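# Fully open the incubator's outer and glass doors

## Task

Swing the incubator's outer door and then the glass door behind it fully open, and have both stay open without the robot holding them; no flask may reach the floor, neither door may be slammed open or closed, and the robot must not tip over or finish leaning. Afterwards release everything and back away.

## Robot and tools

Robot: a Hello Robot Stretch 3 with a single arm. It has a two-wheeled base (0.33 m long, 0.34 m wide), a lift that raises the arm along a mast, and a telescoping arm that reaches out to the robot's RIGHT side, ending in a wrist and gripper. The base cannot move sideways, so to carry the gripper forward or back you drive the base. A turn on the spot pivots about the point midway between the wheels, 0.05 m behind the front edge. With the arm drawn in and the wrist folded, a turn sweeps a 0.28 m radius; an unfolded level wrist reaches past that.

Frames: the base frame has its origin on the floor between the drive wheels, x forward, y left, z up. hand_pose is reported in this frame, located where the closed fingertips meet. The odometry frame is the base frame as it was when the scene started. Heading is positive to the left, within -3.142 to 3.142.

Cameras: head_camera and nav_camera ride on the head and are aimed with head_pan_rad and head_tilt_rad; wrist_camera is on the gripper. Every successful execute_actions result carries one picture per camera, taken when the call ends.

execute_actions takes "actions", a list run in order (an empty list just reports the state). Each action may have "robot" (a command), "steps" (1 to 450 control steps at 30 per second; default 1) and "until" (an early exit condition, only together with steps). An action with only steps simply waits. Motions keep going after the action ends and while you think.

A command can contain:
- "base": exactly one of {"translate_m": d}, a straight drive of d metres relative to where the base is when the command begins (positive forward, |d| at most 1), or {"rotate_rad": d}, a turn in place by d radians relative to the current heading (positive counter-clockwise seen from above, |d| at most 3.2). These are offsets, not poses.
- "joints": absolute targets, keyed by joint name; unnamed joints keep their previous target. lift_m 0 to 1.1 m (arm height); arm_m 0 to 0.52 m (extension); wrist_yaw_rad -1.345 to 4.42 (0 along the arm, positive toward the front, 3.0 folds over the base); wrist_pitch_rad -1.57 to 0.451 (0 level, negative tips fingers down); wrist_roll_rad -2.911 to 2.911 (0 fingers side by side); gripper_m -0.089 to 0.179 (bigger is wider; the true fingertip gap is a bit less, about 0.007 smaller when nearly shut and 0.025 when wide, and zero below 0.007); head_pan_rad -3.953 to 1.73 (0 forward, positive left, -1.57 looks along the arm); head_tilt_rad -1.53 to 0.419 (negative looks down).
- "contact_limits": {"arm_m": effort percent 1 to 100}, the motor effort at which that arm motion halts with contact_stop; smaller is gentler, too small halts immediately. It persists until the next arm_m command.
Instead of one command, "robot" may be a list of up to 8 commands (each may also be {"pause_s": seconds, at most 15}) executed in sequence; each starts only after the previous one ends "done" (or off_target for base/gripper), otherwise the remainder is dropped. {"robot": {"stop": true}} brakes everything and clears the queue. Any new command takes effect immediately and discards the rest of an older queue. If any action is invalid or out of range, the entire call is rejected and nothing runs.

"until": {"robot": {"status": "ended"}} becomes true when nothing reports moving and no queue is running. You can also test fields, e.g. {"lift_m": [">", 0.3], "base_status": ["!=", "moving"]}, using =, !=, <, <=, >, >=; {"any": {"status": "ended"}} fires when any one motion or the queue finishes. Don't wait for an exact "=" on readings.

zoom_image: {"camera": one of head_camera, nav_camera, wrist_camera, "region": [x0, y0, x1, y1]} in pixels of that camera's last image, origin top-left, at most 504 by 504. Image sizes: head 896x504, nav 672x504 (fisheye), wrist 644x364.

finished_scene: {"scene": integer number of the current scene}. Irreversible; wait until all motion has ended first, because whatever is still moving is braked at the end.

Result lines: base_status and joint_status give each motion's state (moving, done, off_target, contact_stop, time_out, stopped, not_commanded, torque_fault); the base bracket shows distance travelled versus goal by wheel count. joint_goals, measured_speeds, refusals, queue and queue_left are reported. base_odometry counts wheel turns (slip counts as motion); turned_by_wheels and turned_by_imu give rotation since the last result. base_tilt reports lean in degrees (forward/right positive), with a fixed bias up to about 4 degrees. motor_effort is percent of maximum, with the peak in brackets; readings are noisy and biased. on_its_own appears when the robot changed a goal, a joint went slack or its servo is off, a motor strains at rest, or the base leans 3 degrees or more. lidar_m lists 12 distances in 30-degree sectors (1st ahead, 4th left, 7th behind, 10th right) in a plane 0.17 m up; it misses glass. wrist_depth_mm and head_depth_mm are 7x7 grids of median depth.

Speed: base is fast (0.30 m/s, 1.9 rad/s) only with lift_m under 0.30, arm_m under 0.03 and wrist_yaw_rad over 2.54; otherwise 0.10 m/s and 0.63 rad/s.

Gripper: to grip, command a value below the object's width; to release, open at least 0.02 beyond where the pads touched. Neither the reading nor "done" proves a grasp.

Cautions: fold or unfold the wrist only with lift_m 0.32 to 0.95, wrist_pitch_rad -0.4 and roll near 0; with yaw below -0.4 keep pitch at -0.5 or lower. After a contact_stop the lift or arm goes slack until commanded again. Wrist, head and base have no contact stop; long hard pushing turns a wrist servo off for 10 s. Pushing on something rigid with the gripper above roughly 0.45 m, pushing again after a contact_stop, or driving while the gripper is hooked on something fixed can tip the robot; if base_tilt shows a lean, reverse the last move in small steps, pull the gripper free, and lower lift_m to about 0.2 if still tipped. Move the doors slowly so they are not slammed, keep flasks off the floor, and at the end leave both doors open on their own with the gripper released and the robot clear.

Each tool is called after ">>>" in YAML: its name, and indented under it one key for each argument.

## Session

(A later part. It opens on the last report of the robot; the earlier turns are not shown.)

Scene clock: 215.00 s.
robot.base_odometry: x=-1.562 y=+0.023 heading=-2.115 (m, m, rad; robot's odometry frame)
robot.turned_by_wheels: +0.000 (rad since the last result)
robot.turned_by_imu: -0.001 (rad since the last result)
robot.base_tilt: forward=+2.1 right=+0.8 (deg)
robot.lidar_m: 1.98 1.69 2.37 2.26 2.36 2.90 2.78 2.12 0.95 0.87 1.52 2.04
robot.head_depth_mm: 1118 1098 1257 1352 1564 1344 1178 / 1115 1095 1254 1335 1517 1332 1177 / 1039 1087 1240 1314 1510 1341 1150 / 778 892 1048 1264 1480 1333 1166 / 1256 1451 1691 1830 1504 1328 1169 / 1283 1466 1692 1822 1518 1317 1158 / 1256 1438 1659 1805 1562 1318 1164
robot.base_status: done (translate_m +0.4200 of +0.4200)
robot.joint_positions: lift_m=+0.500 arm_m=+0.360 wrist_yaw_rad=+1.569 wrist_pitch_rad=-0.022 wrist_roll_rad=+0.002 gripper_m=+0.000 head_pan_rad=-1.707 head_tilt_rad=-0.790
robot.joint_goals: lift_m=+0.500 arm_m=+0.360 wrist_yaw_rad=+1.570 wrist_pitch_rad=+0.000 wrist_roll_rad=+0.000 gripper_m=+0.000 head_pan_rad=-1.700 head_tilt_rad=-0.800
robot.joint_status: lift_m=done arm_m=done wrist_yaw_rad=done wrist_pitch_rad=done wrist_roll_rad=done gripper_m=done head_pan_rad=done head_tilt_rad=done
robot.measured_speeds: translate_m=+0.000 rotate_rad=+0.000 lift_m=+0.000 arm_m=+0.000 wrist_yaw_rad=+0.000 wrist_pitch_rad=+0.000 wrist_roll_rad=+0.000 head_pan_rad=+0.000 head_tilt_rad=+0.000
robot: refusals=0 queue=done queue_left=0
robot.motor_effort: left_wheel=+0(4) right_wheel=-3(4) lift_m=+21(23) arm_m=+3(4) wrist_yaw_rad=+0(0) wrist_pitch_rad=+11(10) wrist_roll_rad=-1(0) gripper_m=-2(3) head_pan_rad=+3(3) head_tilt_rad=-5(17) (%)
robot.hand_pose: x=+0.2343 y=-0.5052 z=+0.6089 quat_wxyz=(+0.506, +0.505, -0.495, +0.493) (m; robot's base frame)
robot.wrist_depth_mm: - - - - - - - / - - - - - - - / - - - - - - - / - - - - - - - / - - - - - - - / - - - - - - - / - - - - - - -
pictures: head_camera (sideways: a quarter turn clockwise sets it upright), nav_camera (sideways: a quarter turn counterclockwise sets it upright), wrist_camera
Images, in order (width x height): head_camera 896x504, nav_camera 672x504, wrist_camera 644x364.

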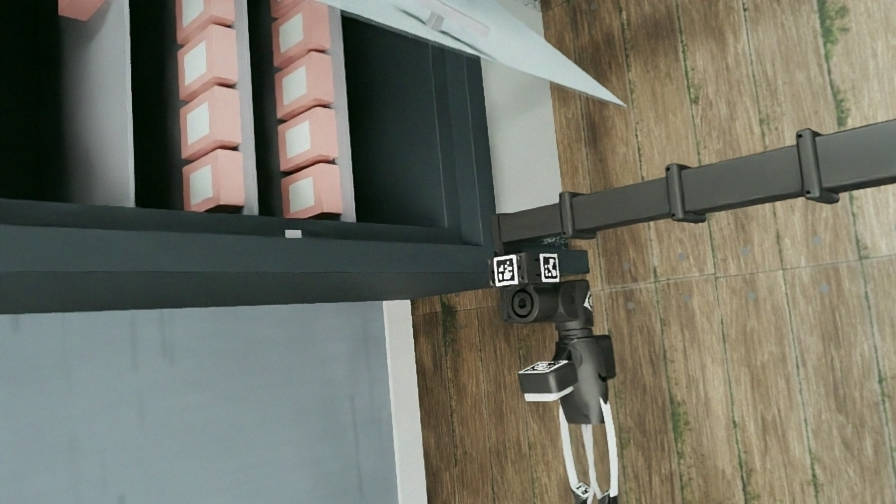

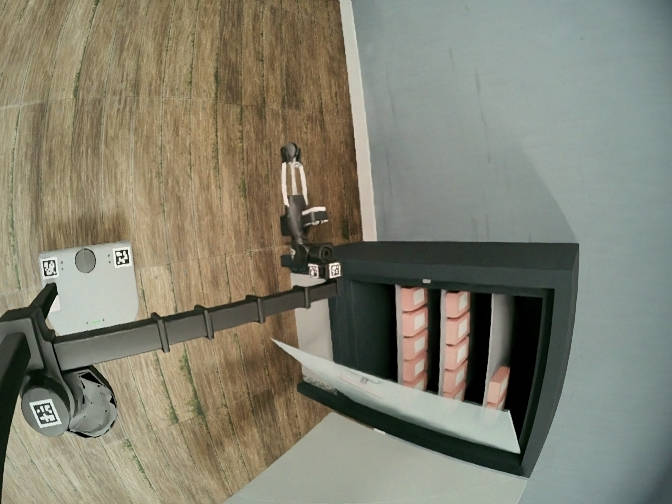

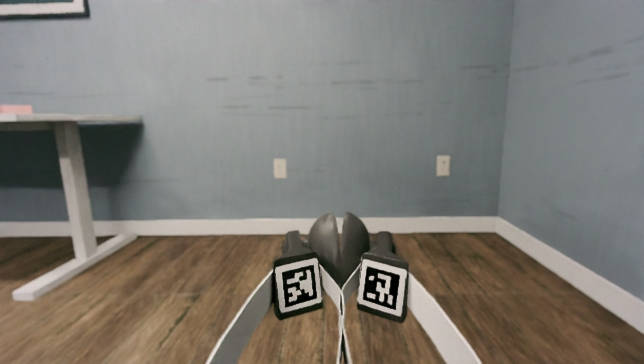

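>>> execute_actions:
  actions:
    - {"robot":[{"joints":{"arm_m":0.47},"contact_limits":{"arm_m":15}},{"base":{"translate_m":-0.2}}],"steps":450,"until":{"robot":{"status":"ended"}}}

Scene clock: 221.23 s.
robot.base_odometry: x=-1.459 y=+0.195 heading=-2.115 (m, m, rad; robot's odometry frame)
robot.turned_by_wheels: +0.000 (rad since the last result)
robot.turned_by_imu: +0.000 (rad since the last result)
robot.base_tilt: forward=+2.1 right=+0.8 (deg)
robot.lidar_m: 2.18 1.87 2.37 2.28 2.36 2.68 2.58 2.13 0.95 0.87 1.52 2.06
robot.head_depth_mm: 987 1083 1200 1318 1521 1332 1174 / 975 1095 1255 1338 1518 1331 1167 / 1098 1087 1246 1315 1510 1347 1152 / 1089 1124 1240 1344 1478 1336 1172 / 1079 1073 1179 1305 1465 1326 1164 / 768 854 1013 1726 1504 1328 1169 / 1217 1439 1669 1808 1534 1320 1161
robot.base_status: done (translate_m -0.2000 of -0.2000)
robot.joint_positions: lift_m=+0.500 arm_m=+0.470 wrist_yaw_rad=+1.569 wrist_pitch_rad=-0.022 wrist_roll_rad=+0.002 gripper_m=+0.000 head_pan_rad=-1.707 head_tilt_rad=-0.790
robot.joint_goals: lift_m=+0.500 arm_m=+0.470 wrist_yaw_rad=+1.570 wrist_pitch_rad=+0.000 wrist_roll_rad=+0.000 gripper_m=+0.000 head_pan_rad=-1.700 head_tilt_rad=-0.800
robot.joint_status: lift_m=done arm_m=done wrist_yaw_rad=done wrist_pitch_rad=done wrist_roll_rad=done gripper_m=done head_pan_rad=done head_tilt_rad=done
robot.measured_speeds: translate_m=+0.000 rotate_rad=+0.000 lift_m=+0.000 arm_m=+0.000 wrist_yaw_rad=+0.000 wrist_pitch_rad=+0.000 wrist_roll_rad=+0.000 head_pan_rad=+0.000 head_tilt_rad=+0.000
robot: refusals=0 queue=done queue_left=0
robot.motor_effort: left_wheel=+1(8) right_wheel=-3(28) lift_m=+22(22) arm_m=+3(4) wrist_yaw_rad=+1(1) wrist_pitch_rad=+11(11) wrist_roll_rad=-1(1) gripper_m=-2(3) head_pan_rad=+3(3) head_tilt_rad=-4(4) (%)
robot.contact_limits: arm_m 15 (drawing in: default 15, maximum 24; extending or still: default 21, maximum 34)
robot.hand_pose: x=+0.2343 y=-0.6152 z=+0.6089 quat_wxyz=(+0.506, +0.506, -0.495, +0.493) (m; robot's base frame)
robot.wrist_depth_mm: - - - - - - - / - - - - - - - / - - - - - - - / - - - - - - - / - - - - - - - / - - - - - - - / - - - - - - 966
pictures: head_camera (sideways: a quarter turn clockwise sets it upright), nav_camera (sideways: a quarter turn counterclockwise sets it upright), wrist_camera
Images, in order (width x height): head_camera 896x504, nav_camera 672x504, wrist_camera 644x364.

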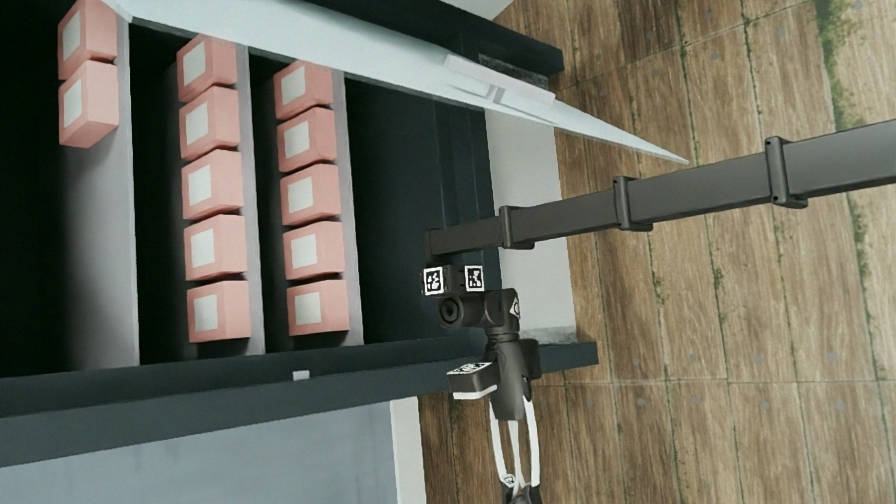

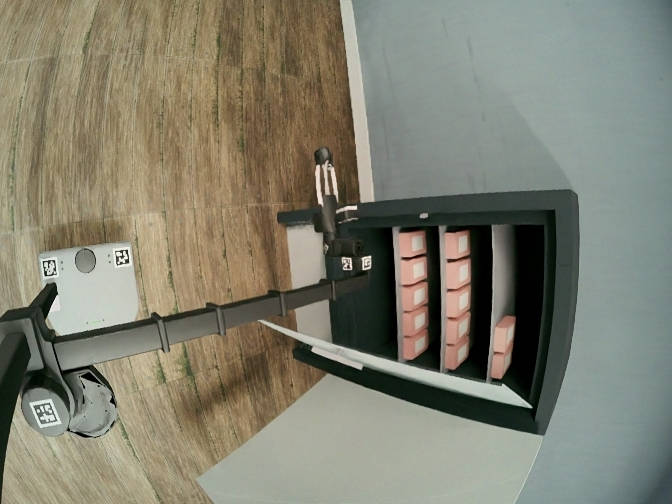

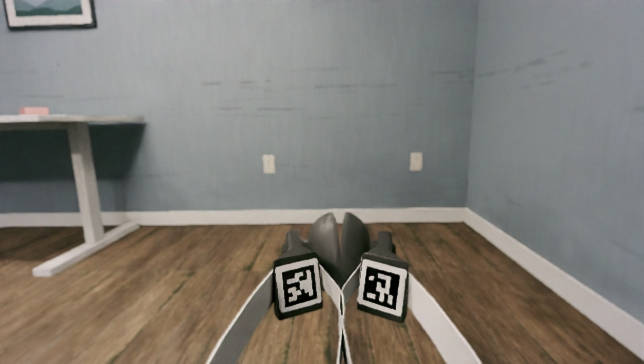

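>>> execute_actions:
  actions:
    - {"robot":{"base":{"translate_m":-0.12}},"steps":450,"until":{"robot":{"status":"ended"}}}

Scene clock: 224.67 s.
robot.base_odometry: x=-1.396 y=+0.297 heading=-2.115 (m, m, rad; robot's odometry frame)
robot.turned_by_wheels: +0.000 (rad since the last result)
robot.turned_by_imu: +0.000 (rad since the last result)
robot.base_tilt: forward=+2.1 right=+0.8 (deg)
robot.lidar_m: 2.30 1.99 2.37 2.29 2.36 2.56 2.46 2.13 0.96 0.88 1.52 2.06
robot.head_depth_mm: 875 960 1042 1124 1460 1341 1176 / 972 1066 1190 1316 1498 1338 1176 / 964 1095 1243 1319 1518 1353 1151 / 1087 1078 1271 1340 1477 1323 1164 / 1078 1069 1221 1315 1477 1323 1168 / 1069 1032 1144 1254 1461 1328 1158 / 856 873 974 1452 1496 1322 1160
robot.base_status: done (translate_m -0.1200 of -0.1200)
robot.joint_positions: lift_m=+0.500 arm_m=+0.470 wrist_yaw_rad=+1.570 wrist_pitch_rad=-0.022 wrist_roll_rad=+0.002 gripper_m=+0.000 head_pan_rad=-1.707 head_tilt_rad=-0.790
robot.joint_goals: lift_m=+0.500 arm_m=+0.470 wrist_yaw_rad=+1.570 wrist_pitch_rad=+0.000 wrist_roll_rad=+0.000 gripper_m=+0.000 head_pan_rad=-1.700 head_tilt_rad=-0.800
robot.joint_status: lift_m=done arm_m=done wrist_yaw_rad=done wrist_pitch_rad=done wrist_roll_rad=done gripper_m=done head_pan_rad=done head_tilt_rad=done
robot.measured_speeds: translate_m=+0.000 rotate_rad=+0.000 lift_m=+0.000 arm_m=+0.000 wrist_yaw_rad=+0.000 wrist_pitch_rad=+0.000 wrist_roll_rad=+0.000 head_pan_rad=+0.000 head_tilt_rad=+0.000
robot: refusals=0 queue=done queue_left=0
robot.motor_effort: left_wheel=+1(7) right_wheel=-3(23) lift_m=+22(22) arm_m=+2(3) wrist_yaw_rad=+0(1) wrist_pitch_rad=+11(11) wrist_roll_rad=-1(1) gripper_m=-2(2) head_pan_rad=+3(2) head_tilt_rad=-4(4) (%)
robot.contact_limits: arm_m 15 (drawing in: default 15, maximum 24; extending or still: default 21, maximum 34)
robot.hand_pose: x=+0.2343 y=-0.6151 z=+0.6088 quat_wxyz=(+0.506, +0.506, -0.495, +0.494) (m; robot's base frame)
robot.wrist_depth_mm: - - - - - - - / - - - - - - - / - - - - - - - / - - - - - - - / - - - - - - - / - - - - - - - / - - - - - - 977
pictures: head_camera (sideways: a quarter turn clockwise sets it upright), nav_camera (sideways: a quarter turn counterclockwise sets it upright), wrist_camera
Images, in order (width x height): head_camera 896x504, nav_camera 672x504, wrist_camera 644x364.

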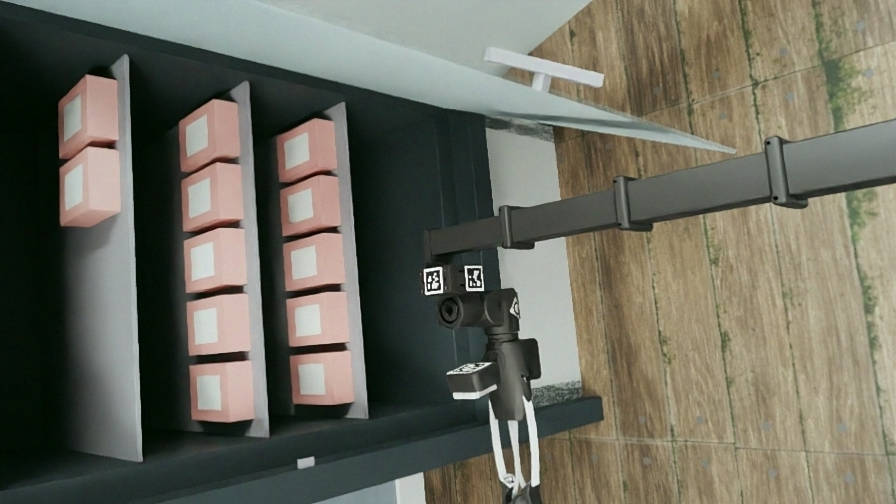

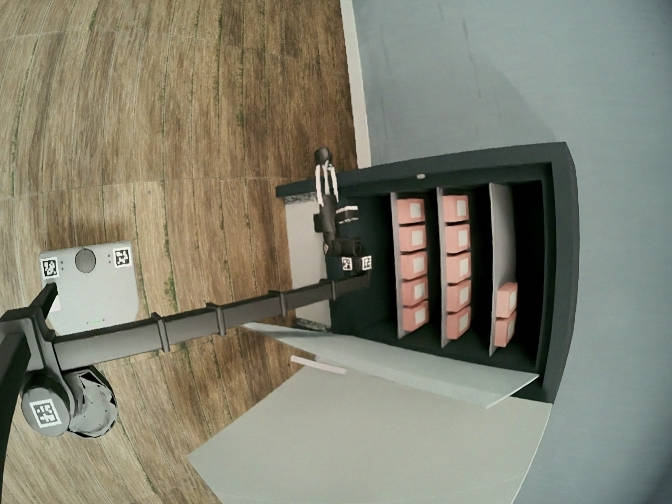

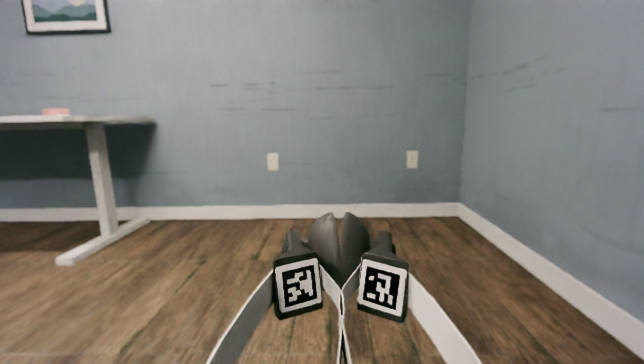

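>>> execute_actions:
  actions:
    - {"robot":[{"joints":{"arm_m":0.33}},{"base":{"translate_m":-0.2}}],"steps":450,"until":{"robot":{"status":"ended"}}}

Scene clock: 230.07 s.
robot.base_odometry: x=-1.293 y=+0.468 heading=-2.115 (m, m, rad; robot's odometry frame)
robot.turned_by_wheels: +0.000 (rad since the last result)
robot.turned_by_imu: -0.001 (rad since the last result)
robot.base_tilt: forward=+2.1 right=+0.7 (deg)
robot.lidar_m: 2.50 2.17 2.36 2.29 2.36 2.35 2.26 2.13 0.91 0.92 0.94 2.06
robot.head_depth_mm: 636 688 747 817 895 1020 1172 / 734 798 876 974 1036 1336 1191 / 832 932 1056 1203 1480 1349 1154 / 961 1079 1234 1305 1471 1332 1165 / 962 1071 1214 1289 1444 1324 1167 / 1073 1030 1182 1262 1419 1325 1163 / 1068 1026 1142 1256 1427 1312 1161
robot.base_status: done (translate_m -0.2000 of -0.2000)
robot.joint_positions: lift_m=+0.500 arm_m=+0.330 wrist_yaw_rad=+1.570 wrist_pitch_rad=-0.022 wrist_roll_rad=+0.002 gripper_m=+0.000 head_pan_rad=-1.706 head_tilt_rad=-0.791
robot.joint_goals: lift_m=+0.500 arm_m=+0.330 wrist_yaw_rad=+1.570 wrist_pitch_rad=+0.000 wrist_roll_rad=+0.000 gripper_m=+0.000 head_pan_rad=-1.700 head_tilt_rad=-0.800
robot.joint_status: lift_m=done arm_m=done wrist_yaw_rad=done wrist_pitch_rad=done wrist_roll_rad=done gripper_m=done head_pan_rad=done head_tilt_rad=done
robot.measured_speeds: translate_m=+0.000 rotate_rad=+0.000 lift_m=+0.000 arm_m=+0.000 wrist_yaw_rad=+0.000 wrist_pitch_rad=+0.000 wrist_roll_rad=+0.000 head_pan_rad=+0.000 head_tilt_rad=+0.000
robot: refusals=0 queue=done queue_left=0
robot.motor_effort: left_wheel=+1(5) right_wheel=-2(25) lift_m=+22(22) arm_m=-1(2) wrist_yaw_rad=+0(1) wrist_pitch_rad=+11(11) wrist_roll_rad=-1(1) gripper_m=-2(2) head_pan_rad=+3(3) head_tilt_rad=-4(4) (%)
robot.hand_pose: x=+0.2343 y=-0.4754 z=+0.6088 quat_wxyz=(+0.506, +0.506, -0.495, +0.494) (m; robot's base frame)
robot.wrist_depth_mm: - - - - - - - / - - - - - - - / - - - - - - - / - - - - - - - / - - - - - - - / - - - - - - - / - - - - - - -
pictures: head_camera (sideways: a quarter turn clockwise sets it upright), nav_camera (sideways: a quarter turn counterclockwise sets it upright), wrist_camera
Images, in order (width x height): head_camera 896x504, nav_camera 672x504, wrist_camera 644x364.

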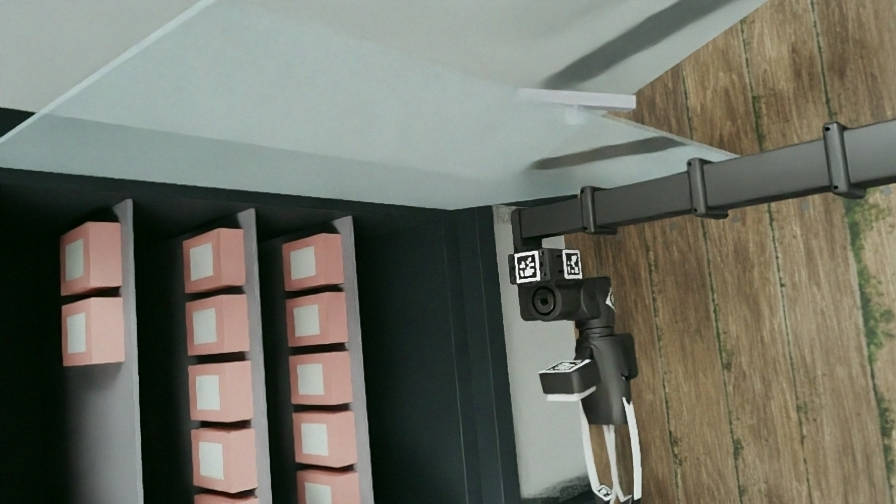

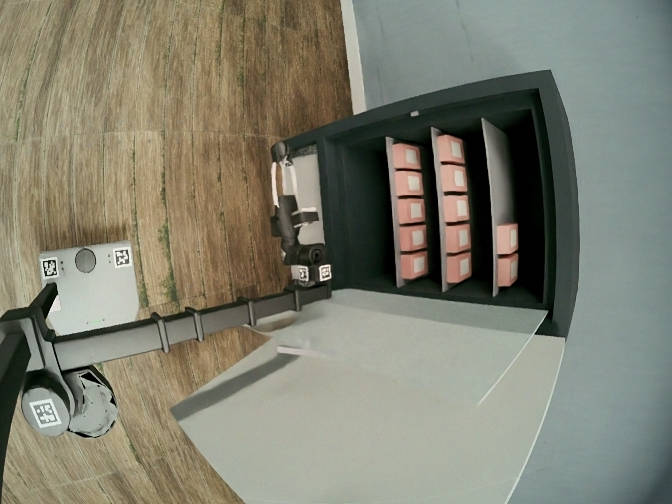

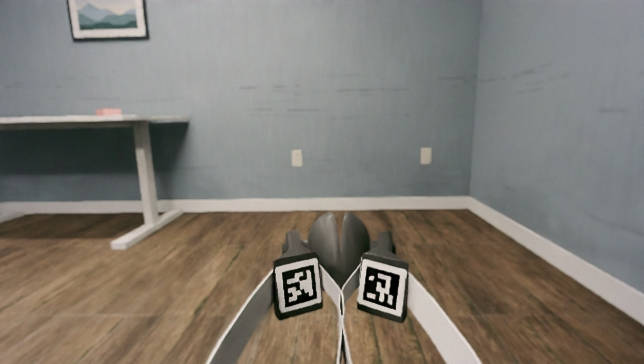

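>>> execute_actions:
  actions:
    - {"robot":[{"joints":{"arm_m":0.22,"head_pan_rad":-2.0}},{"base":{"translate_m":-0.17}}],"steps":450,"until":{"robot":{"status":"ended"}}}

Scene clock: 236.23 s.
robot.base_odometry: x=-1.205 y=+0.614 heading=-2.115 (m, m, rad; robot's odometry frame)
robot.turned_by_wheels: +0.000 (rad since the last result)
robot.turned_by_imu: -0.001 (rad since the last result)
robot.base_tilt: forward=+2.1 right=+0.7 (deg)
robot.lidar_m: 2.67 2.33 2.38 2.28 2.36 2.18 2.09 2.14 1.55 0.88 0.96 2.07
robot.head_depth_mm: 327 352 391 440 501 581 1151 / 349 387 435 494 575 683 856 / 383 430 489 566 672 827 1170 / 425 483 558 657 769 982 1148 / 477 551 649 795 988 1301 1163 / 543 641 779 993 1414 1276 1162 / 630 775 966 1218 1397 1381 1161
robot.base_status: done (translate_m -0.1700 of -0.1700)
robot.joint_positions: lift_m=+0.500 arm_m=+0.220 wrist_yaw_rad=+1.570 wrist_pitch_rad=-0.022 wrist_roll_rad=+0.002 gripper_m=+0.000 head_pan_rad=-1.993 head_tilt_rad=-0.791
robot.joint_goals: lift_m=+0.500 arm_m=+0.220 wrist_yaw_rad=+1.570 wrist_pitch_rad=+0.000 wrist_roll_rad=+0.000 gripper_m=+0.000 head_pan_rad=-2.000 head_tilt_rad=-0.800
robot.joint_status: lift_m=done arm_m=done wrist_yaw_rad=done wrist_pitch_rad=done wrist_roll_rad=done gripper_m=done head_pan_rad=done head_tilt_rad=done
robot.measured_speeds: translate_m=+0.000 rotate_rad=+0.000 lift_m=+0.000 arm_m=+0.000 wrist_yaw_rad=+0.000 wrist_pitch_rad=+0.000 wrist_roll_rad=+0.000 head_pan_rad=+0.000 head_tilt_rad=+0.000
robot: refusals=0 queue=done queue_left=0
robot.motor_effort: left_wheel=+0(6) right_wheel=-2(28) lift_m=+22(22) arm_m=-1(3) wrist_yaw_rad=-1(1) wrist_pitch_rad=+11(11) wrist_roll_rad=-1(0) gripper_m=-1(2) head_pan_rad=-3(22) head_tilt_rad=-4(4) (%)
robot.hand_pose: x=+0.2343 y=-0.3654 z=+0.6088 quat_wxyz=(+0.506, +0.506, -0.495, +0.494) (m; robot's base frame)
robot.wrist_depth_mm: - - - - - - - / - - - - - - - / - - - - - - - / - - - - - - - / - - - - - - - / - - - - - - - / - - - - - - -
pictures: head_camera (sideways: a quarter turn clockwise sets it upright), nav_camera (sideways: a quarter turn counterclockwise sets it upright), wrist_camera
Images, in order (width x height): head_camera 896x504, nav_camera 672x504, wrist_camera 644x364.

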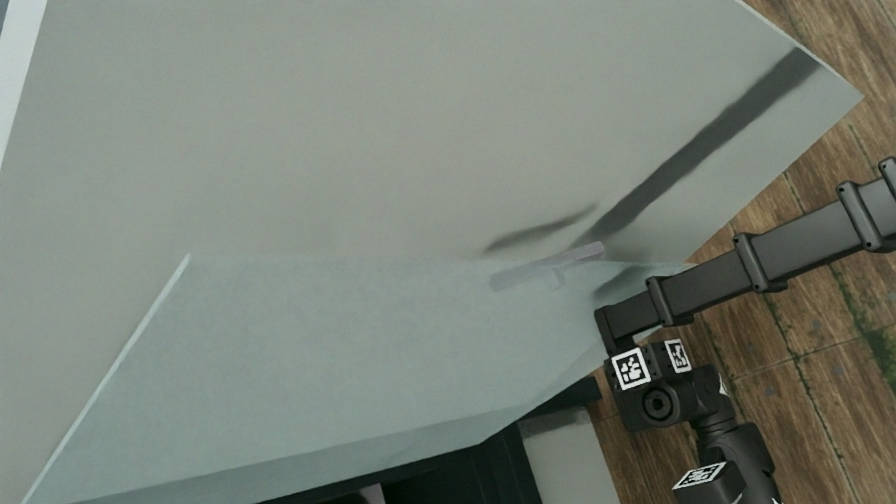

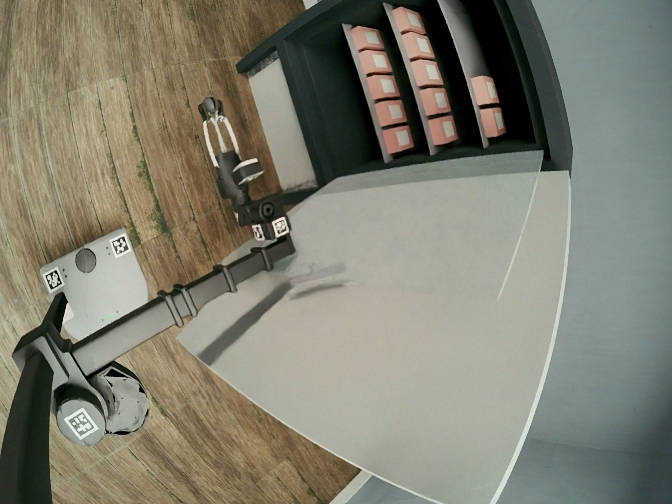

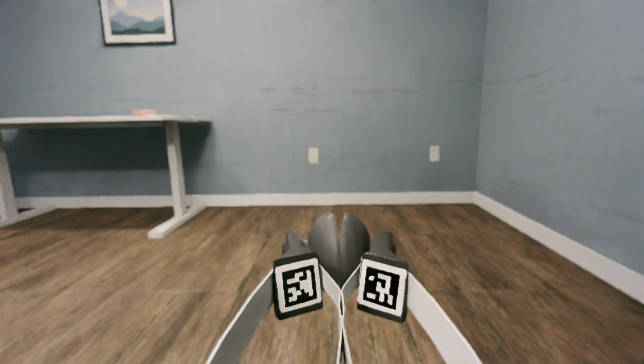

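>>> execute_actions:
  actions:
    - {"robot":{"base":{"translate_m":-0.12}},"steps":450,"until":{"robot":{"status":"ended"}}}

Scene clock: 238.80 s.
robot.base_odometry: x=-1.143 y=+0.716 heading=-2.113 (m, m, rad; robot's odometry frame)
robot.turned_by_wheels: +0.002 (rad since the last result)
robot.turned_by_imu: +0.092 (rad since the last result)
robot.base_tilt: forward=+5.3 right=+0.8 (deg)
robot.lidar_m: 2.38 2.90 2.33 2.28 2.43 2.04 2.00 1.95 1.51 0.87 0.98 2.25
robot.head_depth_mm: 327 332 362 397 440 493 1157 / 350 370 406 451 507 579 690 / 382 415 462 521 598 698 817 / 424 474 536 618 701 838 1150 / 487 553 640 760 900 1300 1172 / 570 663 791 981 1371 1267 1156 / 692 832 1003 1220 1402 1368 1149
robot.base_status: done (translate_m -0.1199 of -0.1200)
robot.joint_positions: lift_m=+0.500 arm_m=+0.220 wrist_yaw_rad=+1.570 wrist_pitch_rad=-0.022 wrist_roll_rad=+0.002 gripper_m=+0.000 head_pan_rad=-1.994 head_tilt_rad=-0.792
robot.joint_goals: lift_m=+0.500 arm_m=+0.220 wrist_yaw_rad=+1.570 wrist_pitch_rad=+0.000 wrist_roll_rad=+0.000 gripper_m=+0.000 head_pan_rad=-2.000 head_tilt_rad=-0.800
robot.joint_status: lift_m=done arm_m=done wrist_yaw_rad=done wrist_pitch_rad=done wrist_roll_rad=done gripper_m=done head_pan_rad=done head_tilt_rad=done
robot.measured_speeds: translate_m=+0.000 rotate_rad=+0.000 lift_m=+0.000 arm_m=+0.000 wrist_yaw_rad=+0.000 wrist_pitch_rad=+0.000 wrist_roll_rad=+0.000 head_pan_rad=+0.000 head_tilt_rad=+0.000
robot: refusals=0 queue=done queue_left=0
robot.on_its_own: base_tilt is 3.2 degrees off its reading at the scene's start (forward=+2.1 right=+0.7); right_wheel is at rest, and its effort (-66) is outside its rest range (-18 to +18)
robot.motor_effort: left_wheel=+12(23) right_wheel=-66(97) lift_m=+25(25) arm_m=+2(4) wrist_yaw_rad=-1(1) wrist_pitch_rad=+11(11) wrist_roll_rad=-1(1) gripper_m=-2(3) head_pan_rad=-2(2) head_tilt_rad=-3(4) (%)
robot.hand_pose: x=+0.2343 y=-0.3651 z=+0.6087 quat_wxyz=(+0.506, +0.506, -0.495, +0.494) (m; robot's base frame)
robot.wrist_depth_mm: - - - - - - - / - - - - - - - / - - - - - - - / - - - - - - - / - - - - - - - / - - - - - - - / - 993 980 952 947 946 943
pictures: head_camera (sideways: a quarter turn clockwise sets it upright), nav_camera (sideways: a quarter turn counterclockwise sets it upright), wrist_camera
Images, in order (width x height): head_camera 896x504, nav_camera 672x504, wrist_camera 644x364.

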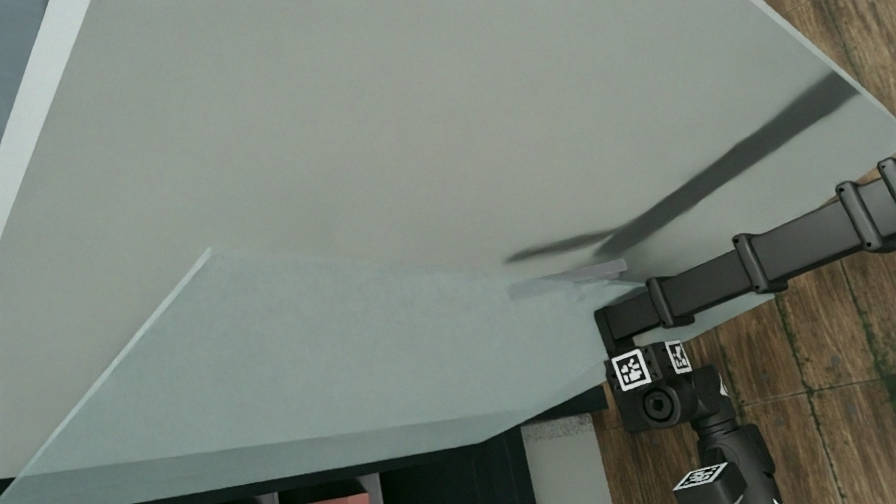

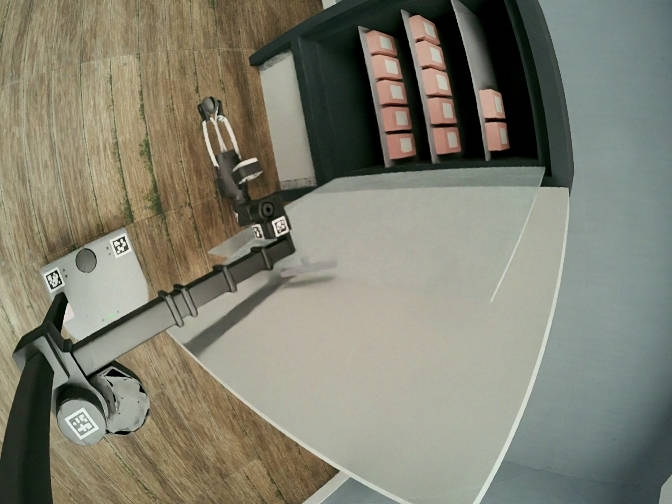

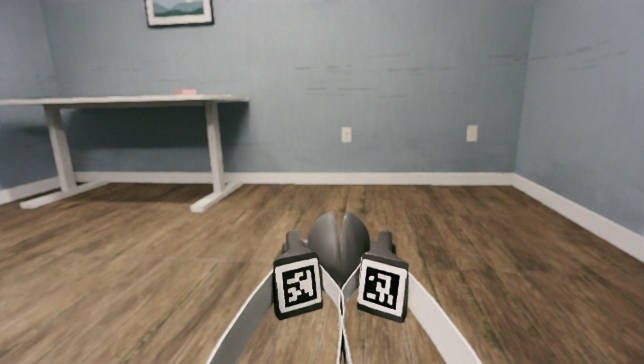

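>>> execute_actions:
  actions:
    - {"robot":[{"base":{"translate_m":0.07}},{"joints":{"head_pan_rad":-2.3,"head_tilt_rad":-0.9}}],"steps":450,"until":{"robot":{"status":"ended"}}}

Scene clock: 242.83 s.
robot.base_odometry: x=-1.179 y=+0.656 heading=-2.115 (m, m, rad; robot's odometry frame)
robot.turned_by_wheels: -0.002 (rad since the last result)
robot.turned_by_imu: -0.002 (rad since the last result)
robot.base_tilt: forward=+2.1 right=+0.8 (deg)
robot.lidar_m: 2.37 2.88 2.33 2.28 2.43 2.09 2.06 1.96 1.51 0.88 0.99 2.28
robot.head_depth_mm: - 297 336 417 1460 1288 1182 / 288 316 364 431 540 1265 1162 / 299 340 397 479 599 815 1185 / 319 369 438 538 696 959 - / 345 404 487 614 828 1291 1135 / 374 446 549 673 962 1245 1133 / 410 497 629 856 1373 1236 1131
robot.base_status: done (translate_m +0.0700 of +0.0700)
robot.joint_positions: lift_m=+0.500 arm_m=+0.220 wrist_yaw_rad=+1.570 wrist_pitch_rad=-0.022 wrist_roll_rad=+0.002 gripper_m=+0.000 head_pan_rad=-2.293 head_tilt_rad=-0.888
robot.joint_goals: lift_m=+0.500 arm_m=+0.220 wrist_yaw_rad=+1.570 wrist_pitch_rad=+0.000 wrist_roll_rad=+0.000 gripper_m=+0.000 head_pan_rad=-2.300 head_tilt_rad=-0.900
robot.joint_status: lift_m=done arm_m=done wrist_yaw_rad=done wrist_pitch_rad=done wrist_roll_rad=done gripper_m=done head_pan_rad=done head_tilt_rad=done
robot.measured_speeds: translate_m=+0.000 rotate_rad=+0.000 lift_m=+0.000 arm_m=+0.000 wrist_yaw_rad=+0.000 wrist_pitch_rad=+0.000 wrist_roll_rad=+0.000 head_pan_rad=+0.000 head_tilt_rad=+0.000
robot: refusals=0 queue=done queue_left=0
robot.motor_effort: left_wheel=+0(17) right_wheel=+0(67) lift_m=+18(24) arm_m=+1(2) wrist_yaw_rad=+0(1) wrist_pitch_rad=+11(11) wrist_roll_rad=-1(1) gripper_m=-3(3) head_pan_rad=-3(24) head_tilt_rad=-5(12) (%)
robot.hand_pose: x=+0.2343 y=-0.3651 z=+0.6091 quat_wxyz=(+0.506, +0.506, -0.495, +0.494) (m; robot's base frame)
robot.wrist_depth_mm: - - - - - - - / - - - - - - - / - - - - - - - / - - - - - - - / - - - - - - - / - - - - - - - / - - - - - - -
pictures: head_camera (sideways: a quarter turn clockwise sets it upright), nav_camera (sideways: a quarter turn counterclockwise sets it upright), wrist_camera
Images, in order (width x height): head_camera 896x504, nav_camera 672x504, wrist_camera 644x364.

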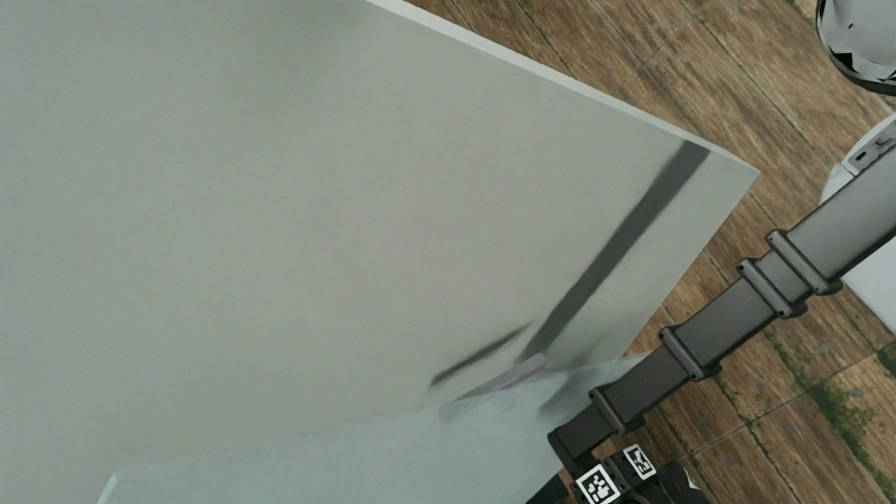

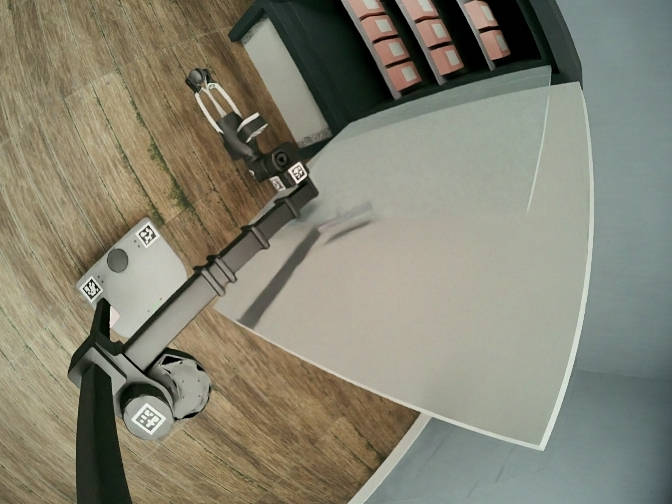

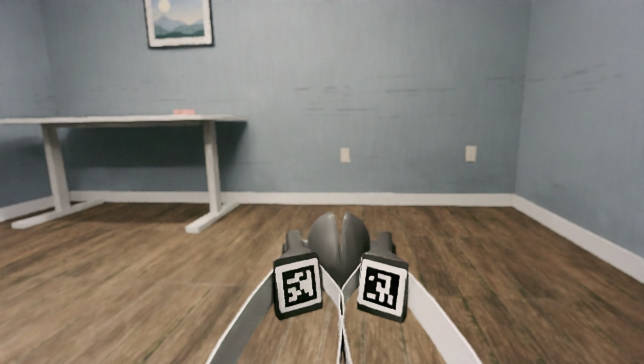

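>>> execute_actions:
  actions:
    - {"robot":[{"base":{"translate_m":0.25}},{"joints":{"arm_m":0.0}}],"steps":450,"until":{"robot":{"status":"ended"}}}

>>> finished_scene:
  scene: 2

Scene clock: 249.40 s.
robot.base_odometry: x=-1.309 y=+0.443 heading=-2.115 (m, m, rad; robot's odometry frame)
robot.turned_by_wheels: +0.000 (rad since the last result)
robot.turned_by_imu: -0.001 (rad since the last result)
robot.base_tilt: forward=+2.1 right=+0.7 (deg)
robot.lidar_m: 2.12 2.13 2.30 2.26 2.40 2.35 2.30 1.99 0.94 0.94 0.95 2.31
robot.head_depth_mm: 494 556 637 744 911 1277 1184 / 526 599 689 816 1000 1281 1169 / 563 646 745 909 1361 1279 1177 / 605 701 829 1024 1444 1273 - / 652 767 926 1172 1439 1286 - / 710 844 1045 1432 1439 1272 - / 786 950 1166 1351 1440 1267 1132
robot.base_status: done (translate_m +0.2500 of +0.2500)
robot.joint_positions: lift_m=+0.500 arm_m=+0.002 wrist_yaw_rad=+1.570 wrist_pitch_rad=-0.022 wrist_roll_rad=+0.002 gripper_m=+0.000 head_pan_rad=-2.293 head_tilt_rad=-0.889
robot.joint_goals: lift_m=+0.500 arm_m=+0.000 wrist_yaw_rad=+1.570 wrist_pitch_rad=+0.000 wrist_roll_rad=+0.000 gripper_m=+0.000 head_pan_rad=-2.300 head_tilt_rad=-0.900
robot.joint_status: lift_m=done arm_m=done wrist_yaw_rad=done wrist_pitch_rad=done wrist_roll_rad=done gripper_m=done head_pan_rad=done head_tilt_rad=done
robot.measured_speeds: translate_m=+0.000 rotate_rad=+0.000 lift_m=+0.000 arm_m=+0.000 wrist_yaw_rad=+0.000 wrist_pitch_rad=+0.000 wrist_roll_rad=+0.000 head_pan_rad=+0.000 head_tilt_rad=+0.000
robot: refusals=0 queue=done queue_left=0
robot.motor_effort: left_wheel=-1(2) right_wheel=+0(6) lift_m=+18(19) arm_m=-2(2) wrist_yaw_rad=+0(0) wrist_pitch_rad=+11(11) wrist_roll_rad=-1(1) gripper_m=-3(2) head_pan_rad=-2(3) head_tilt_rad=-5(5) (%)
robot.hand_pose: x=+0.2343 y=-0.1471 z=+0.6091 quat_wxyz=(+0.506, +0.506, -0.495, +0.494) (m; robot's base frame)
robot.wrist_depth_mm: - - - - - - - / - - - - - - - / - - - - - - - / - - - - - - - / - - - - - - - / - - - - - - - / - - - - - - -
pictures: head_camera (sideways: a quarter turn clockwise sets it upright), nav_camera (sideways: a quarter turn counterclockwise sets it upright), wrist_camera
Images, in order (width x height): head_camera 896x504, nav_camera 672x504, wrist_camera 644x364.

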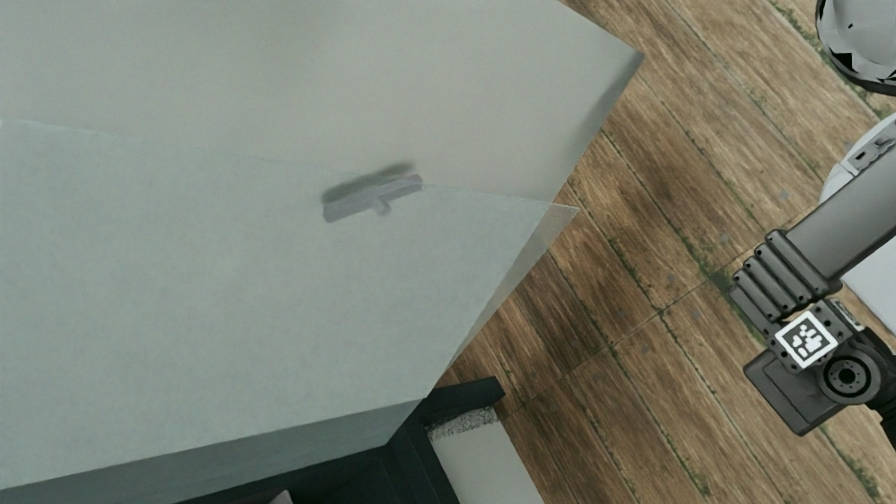

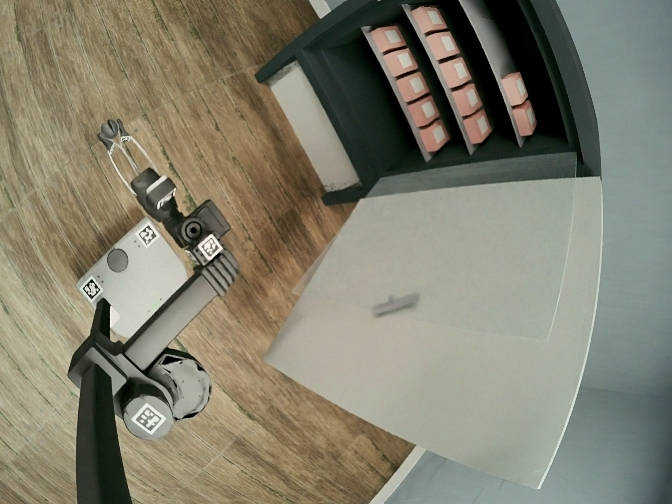

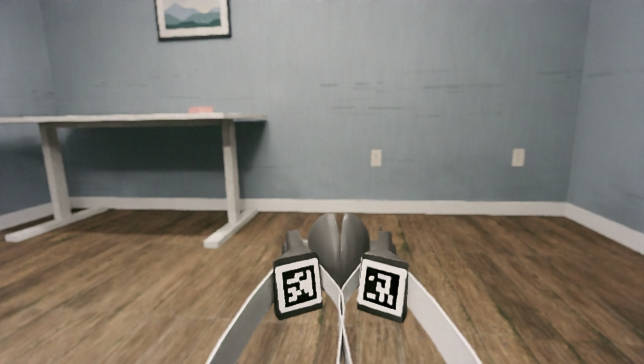

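The scene is finished: the task was done.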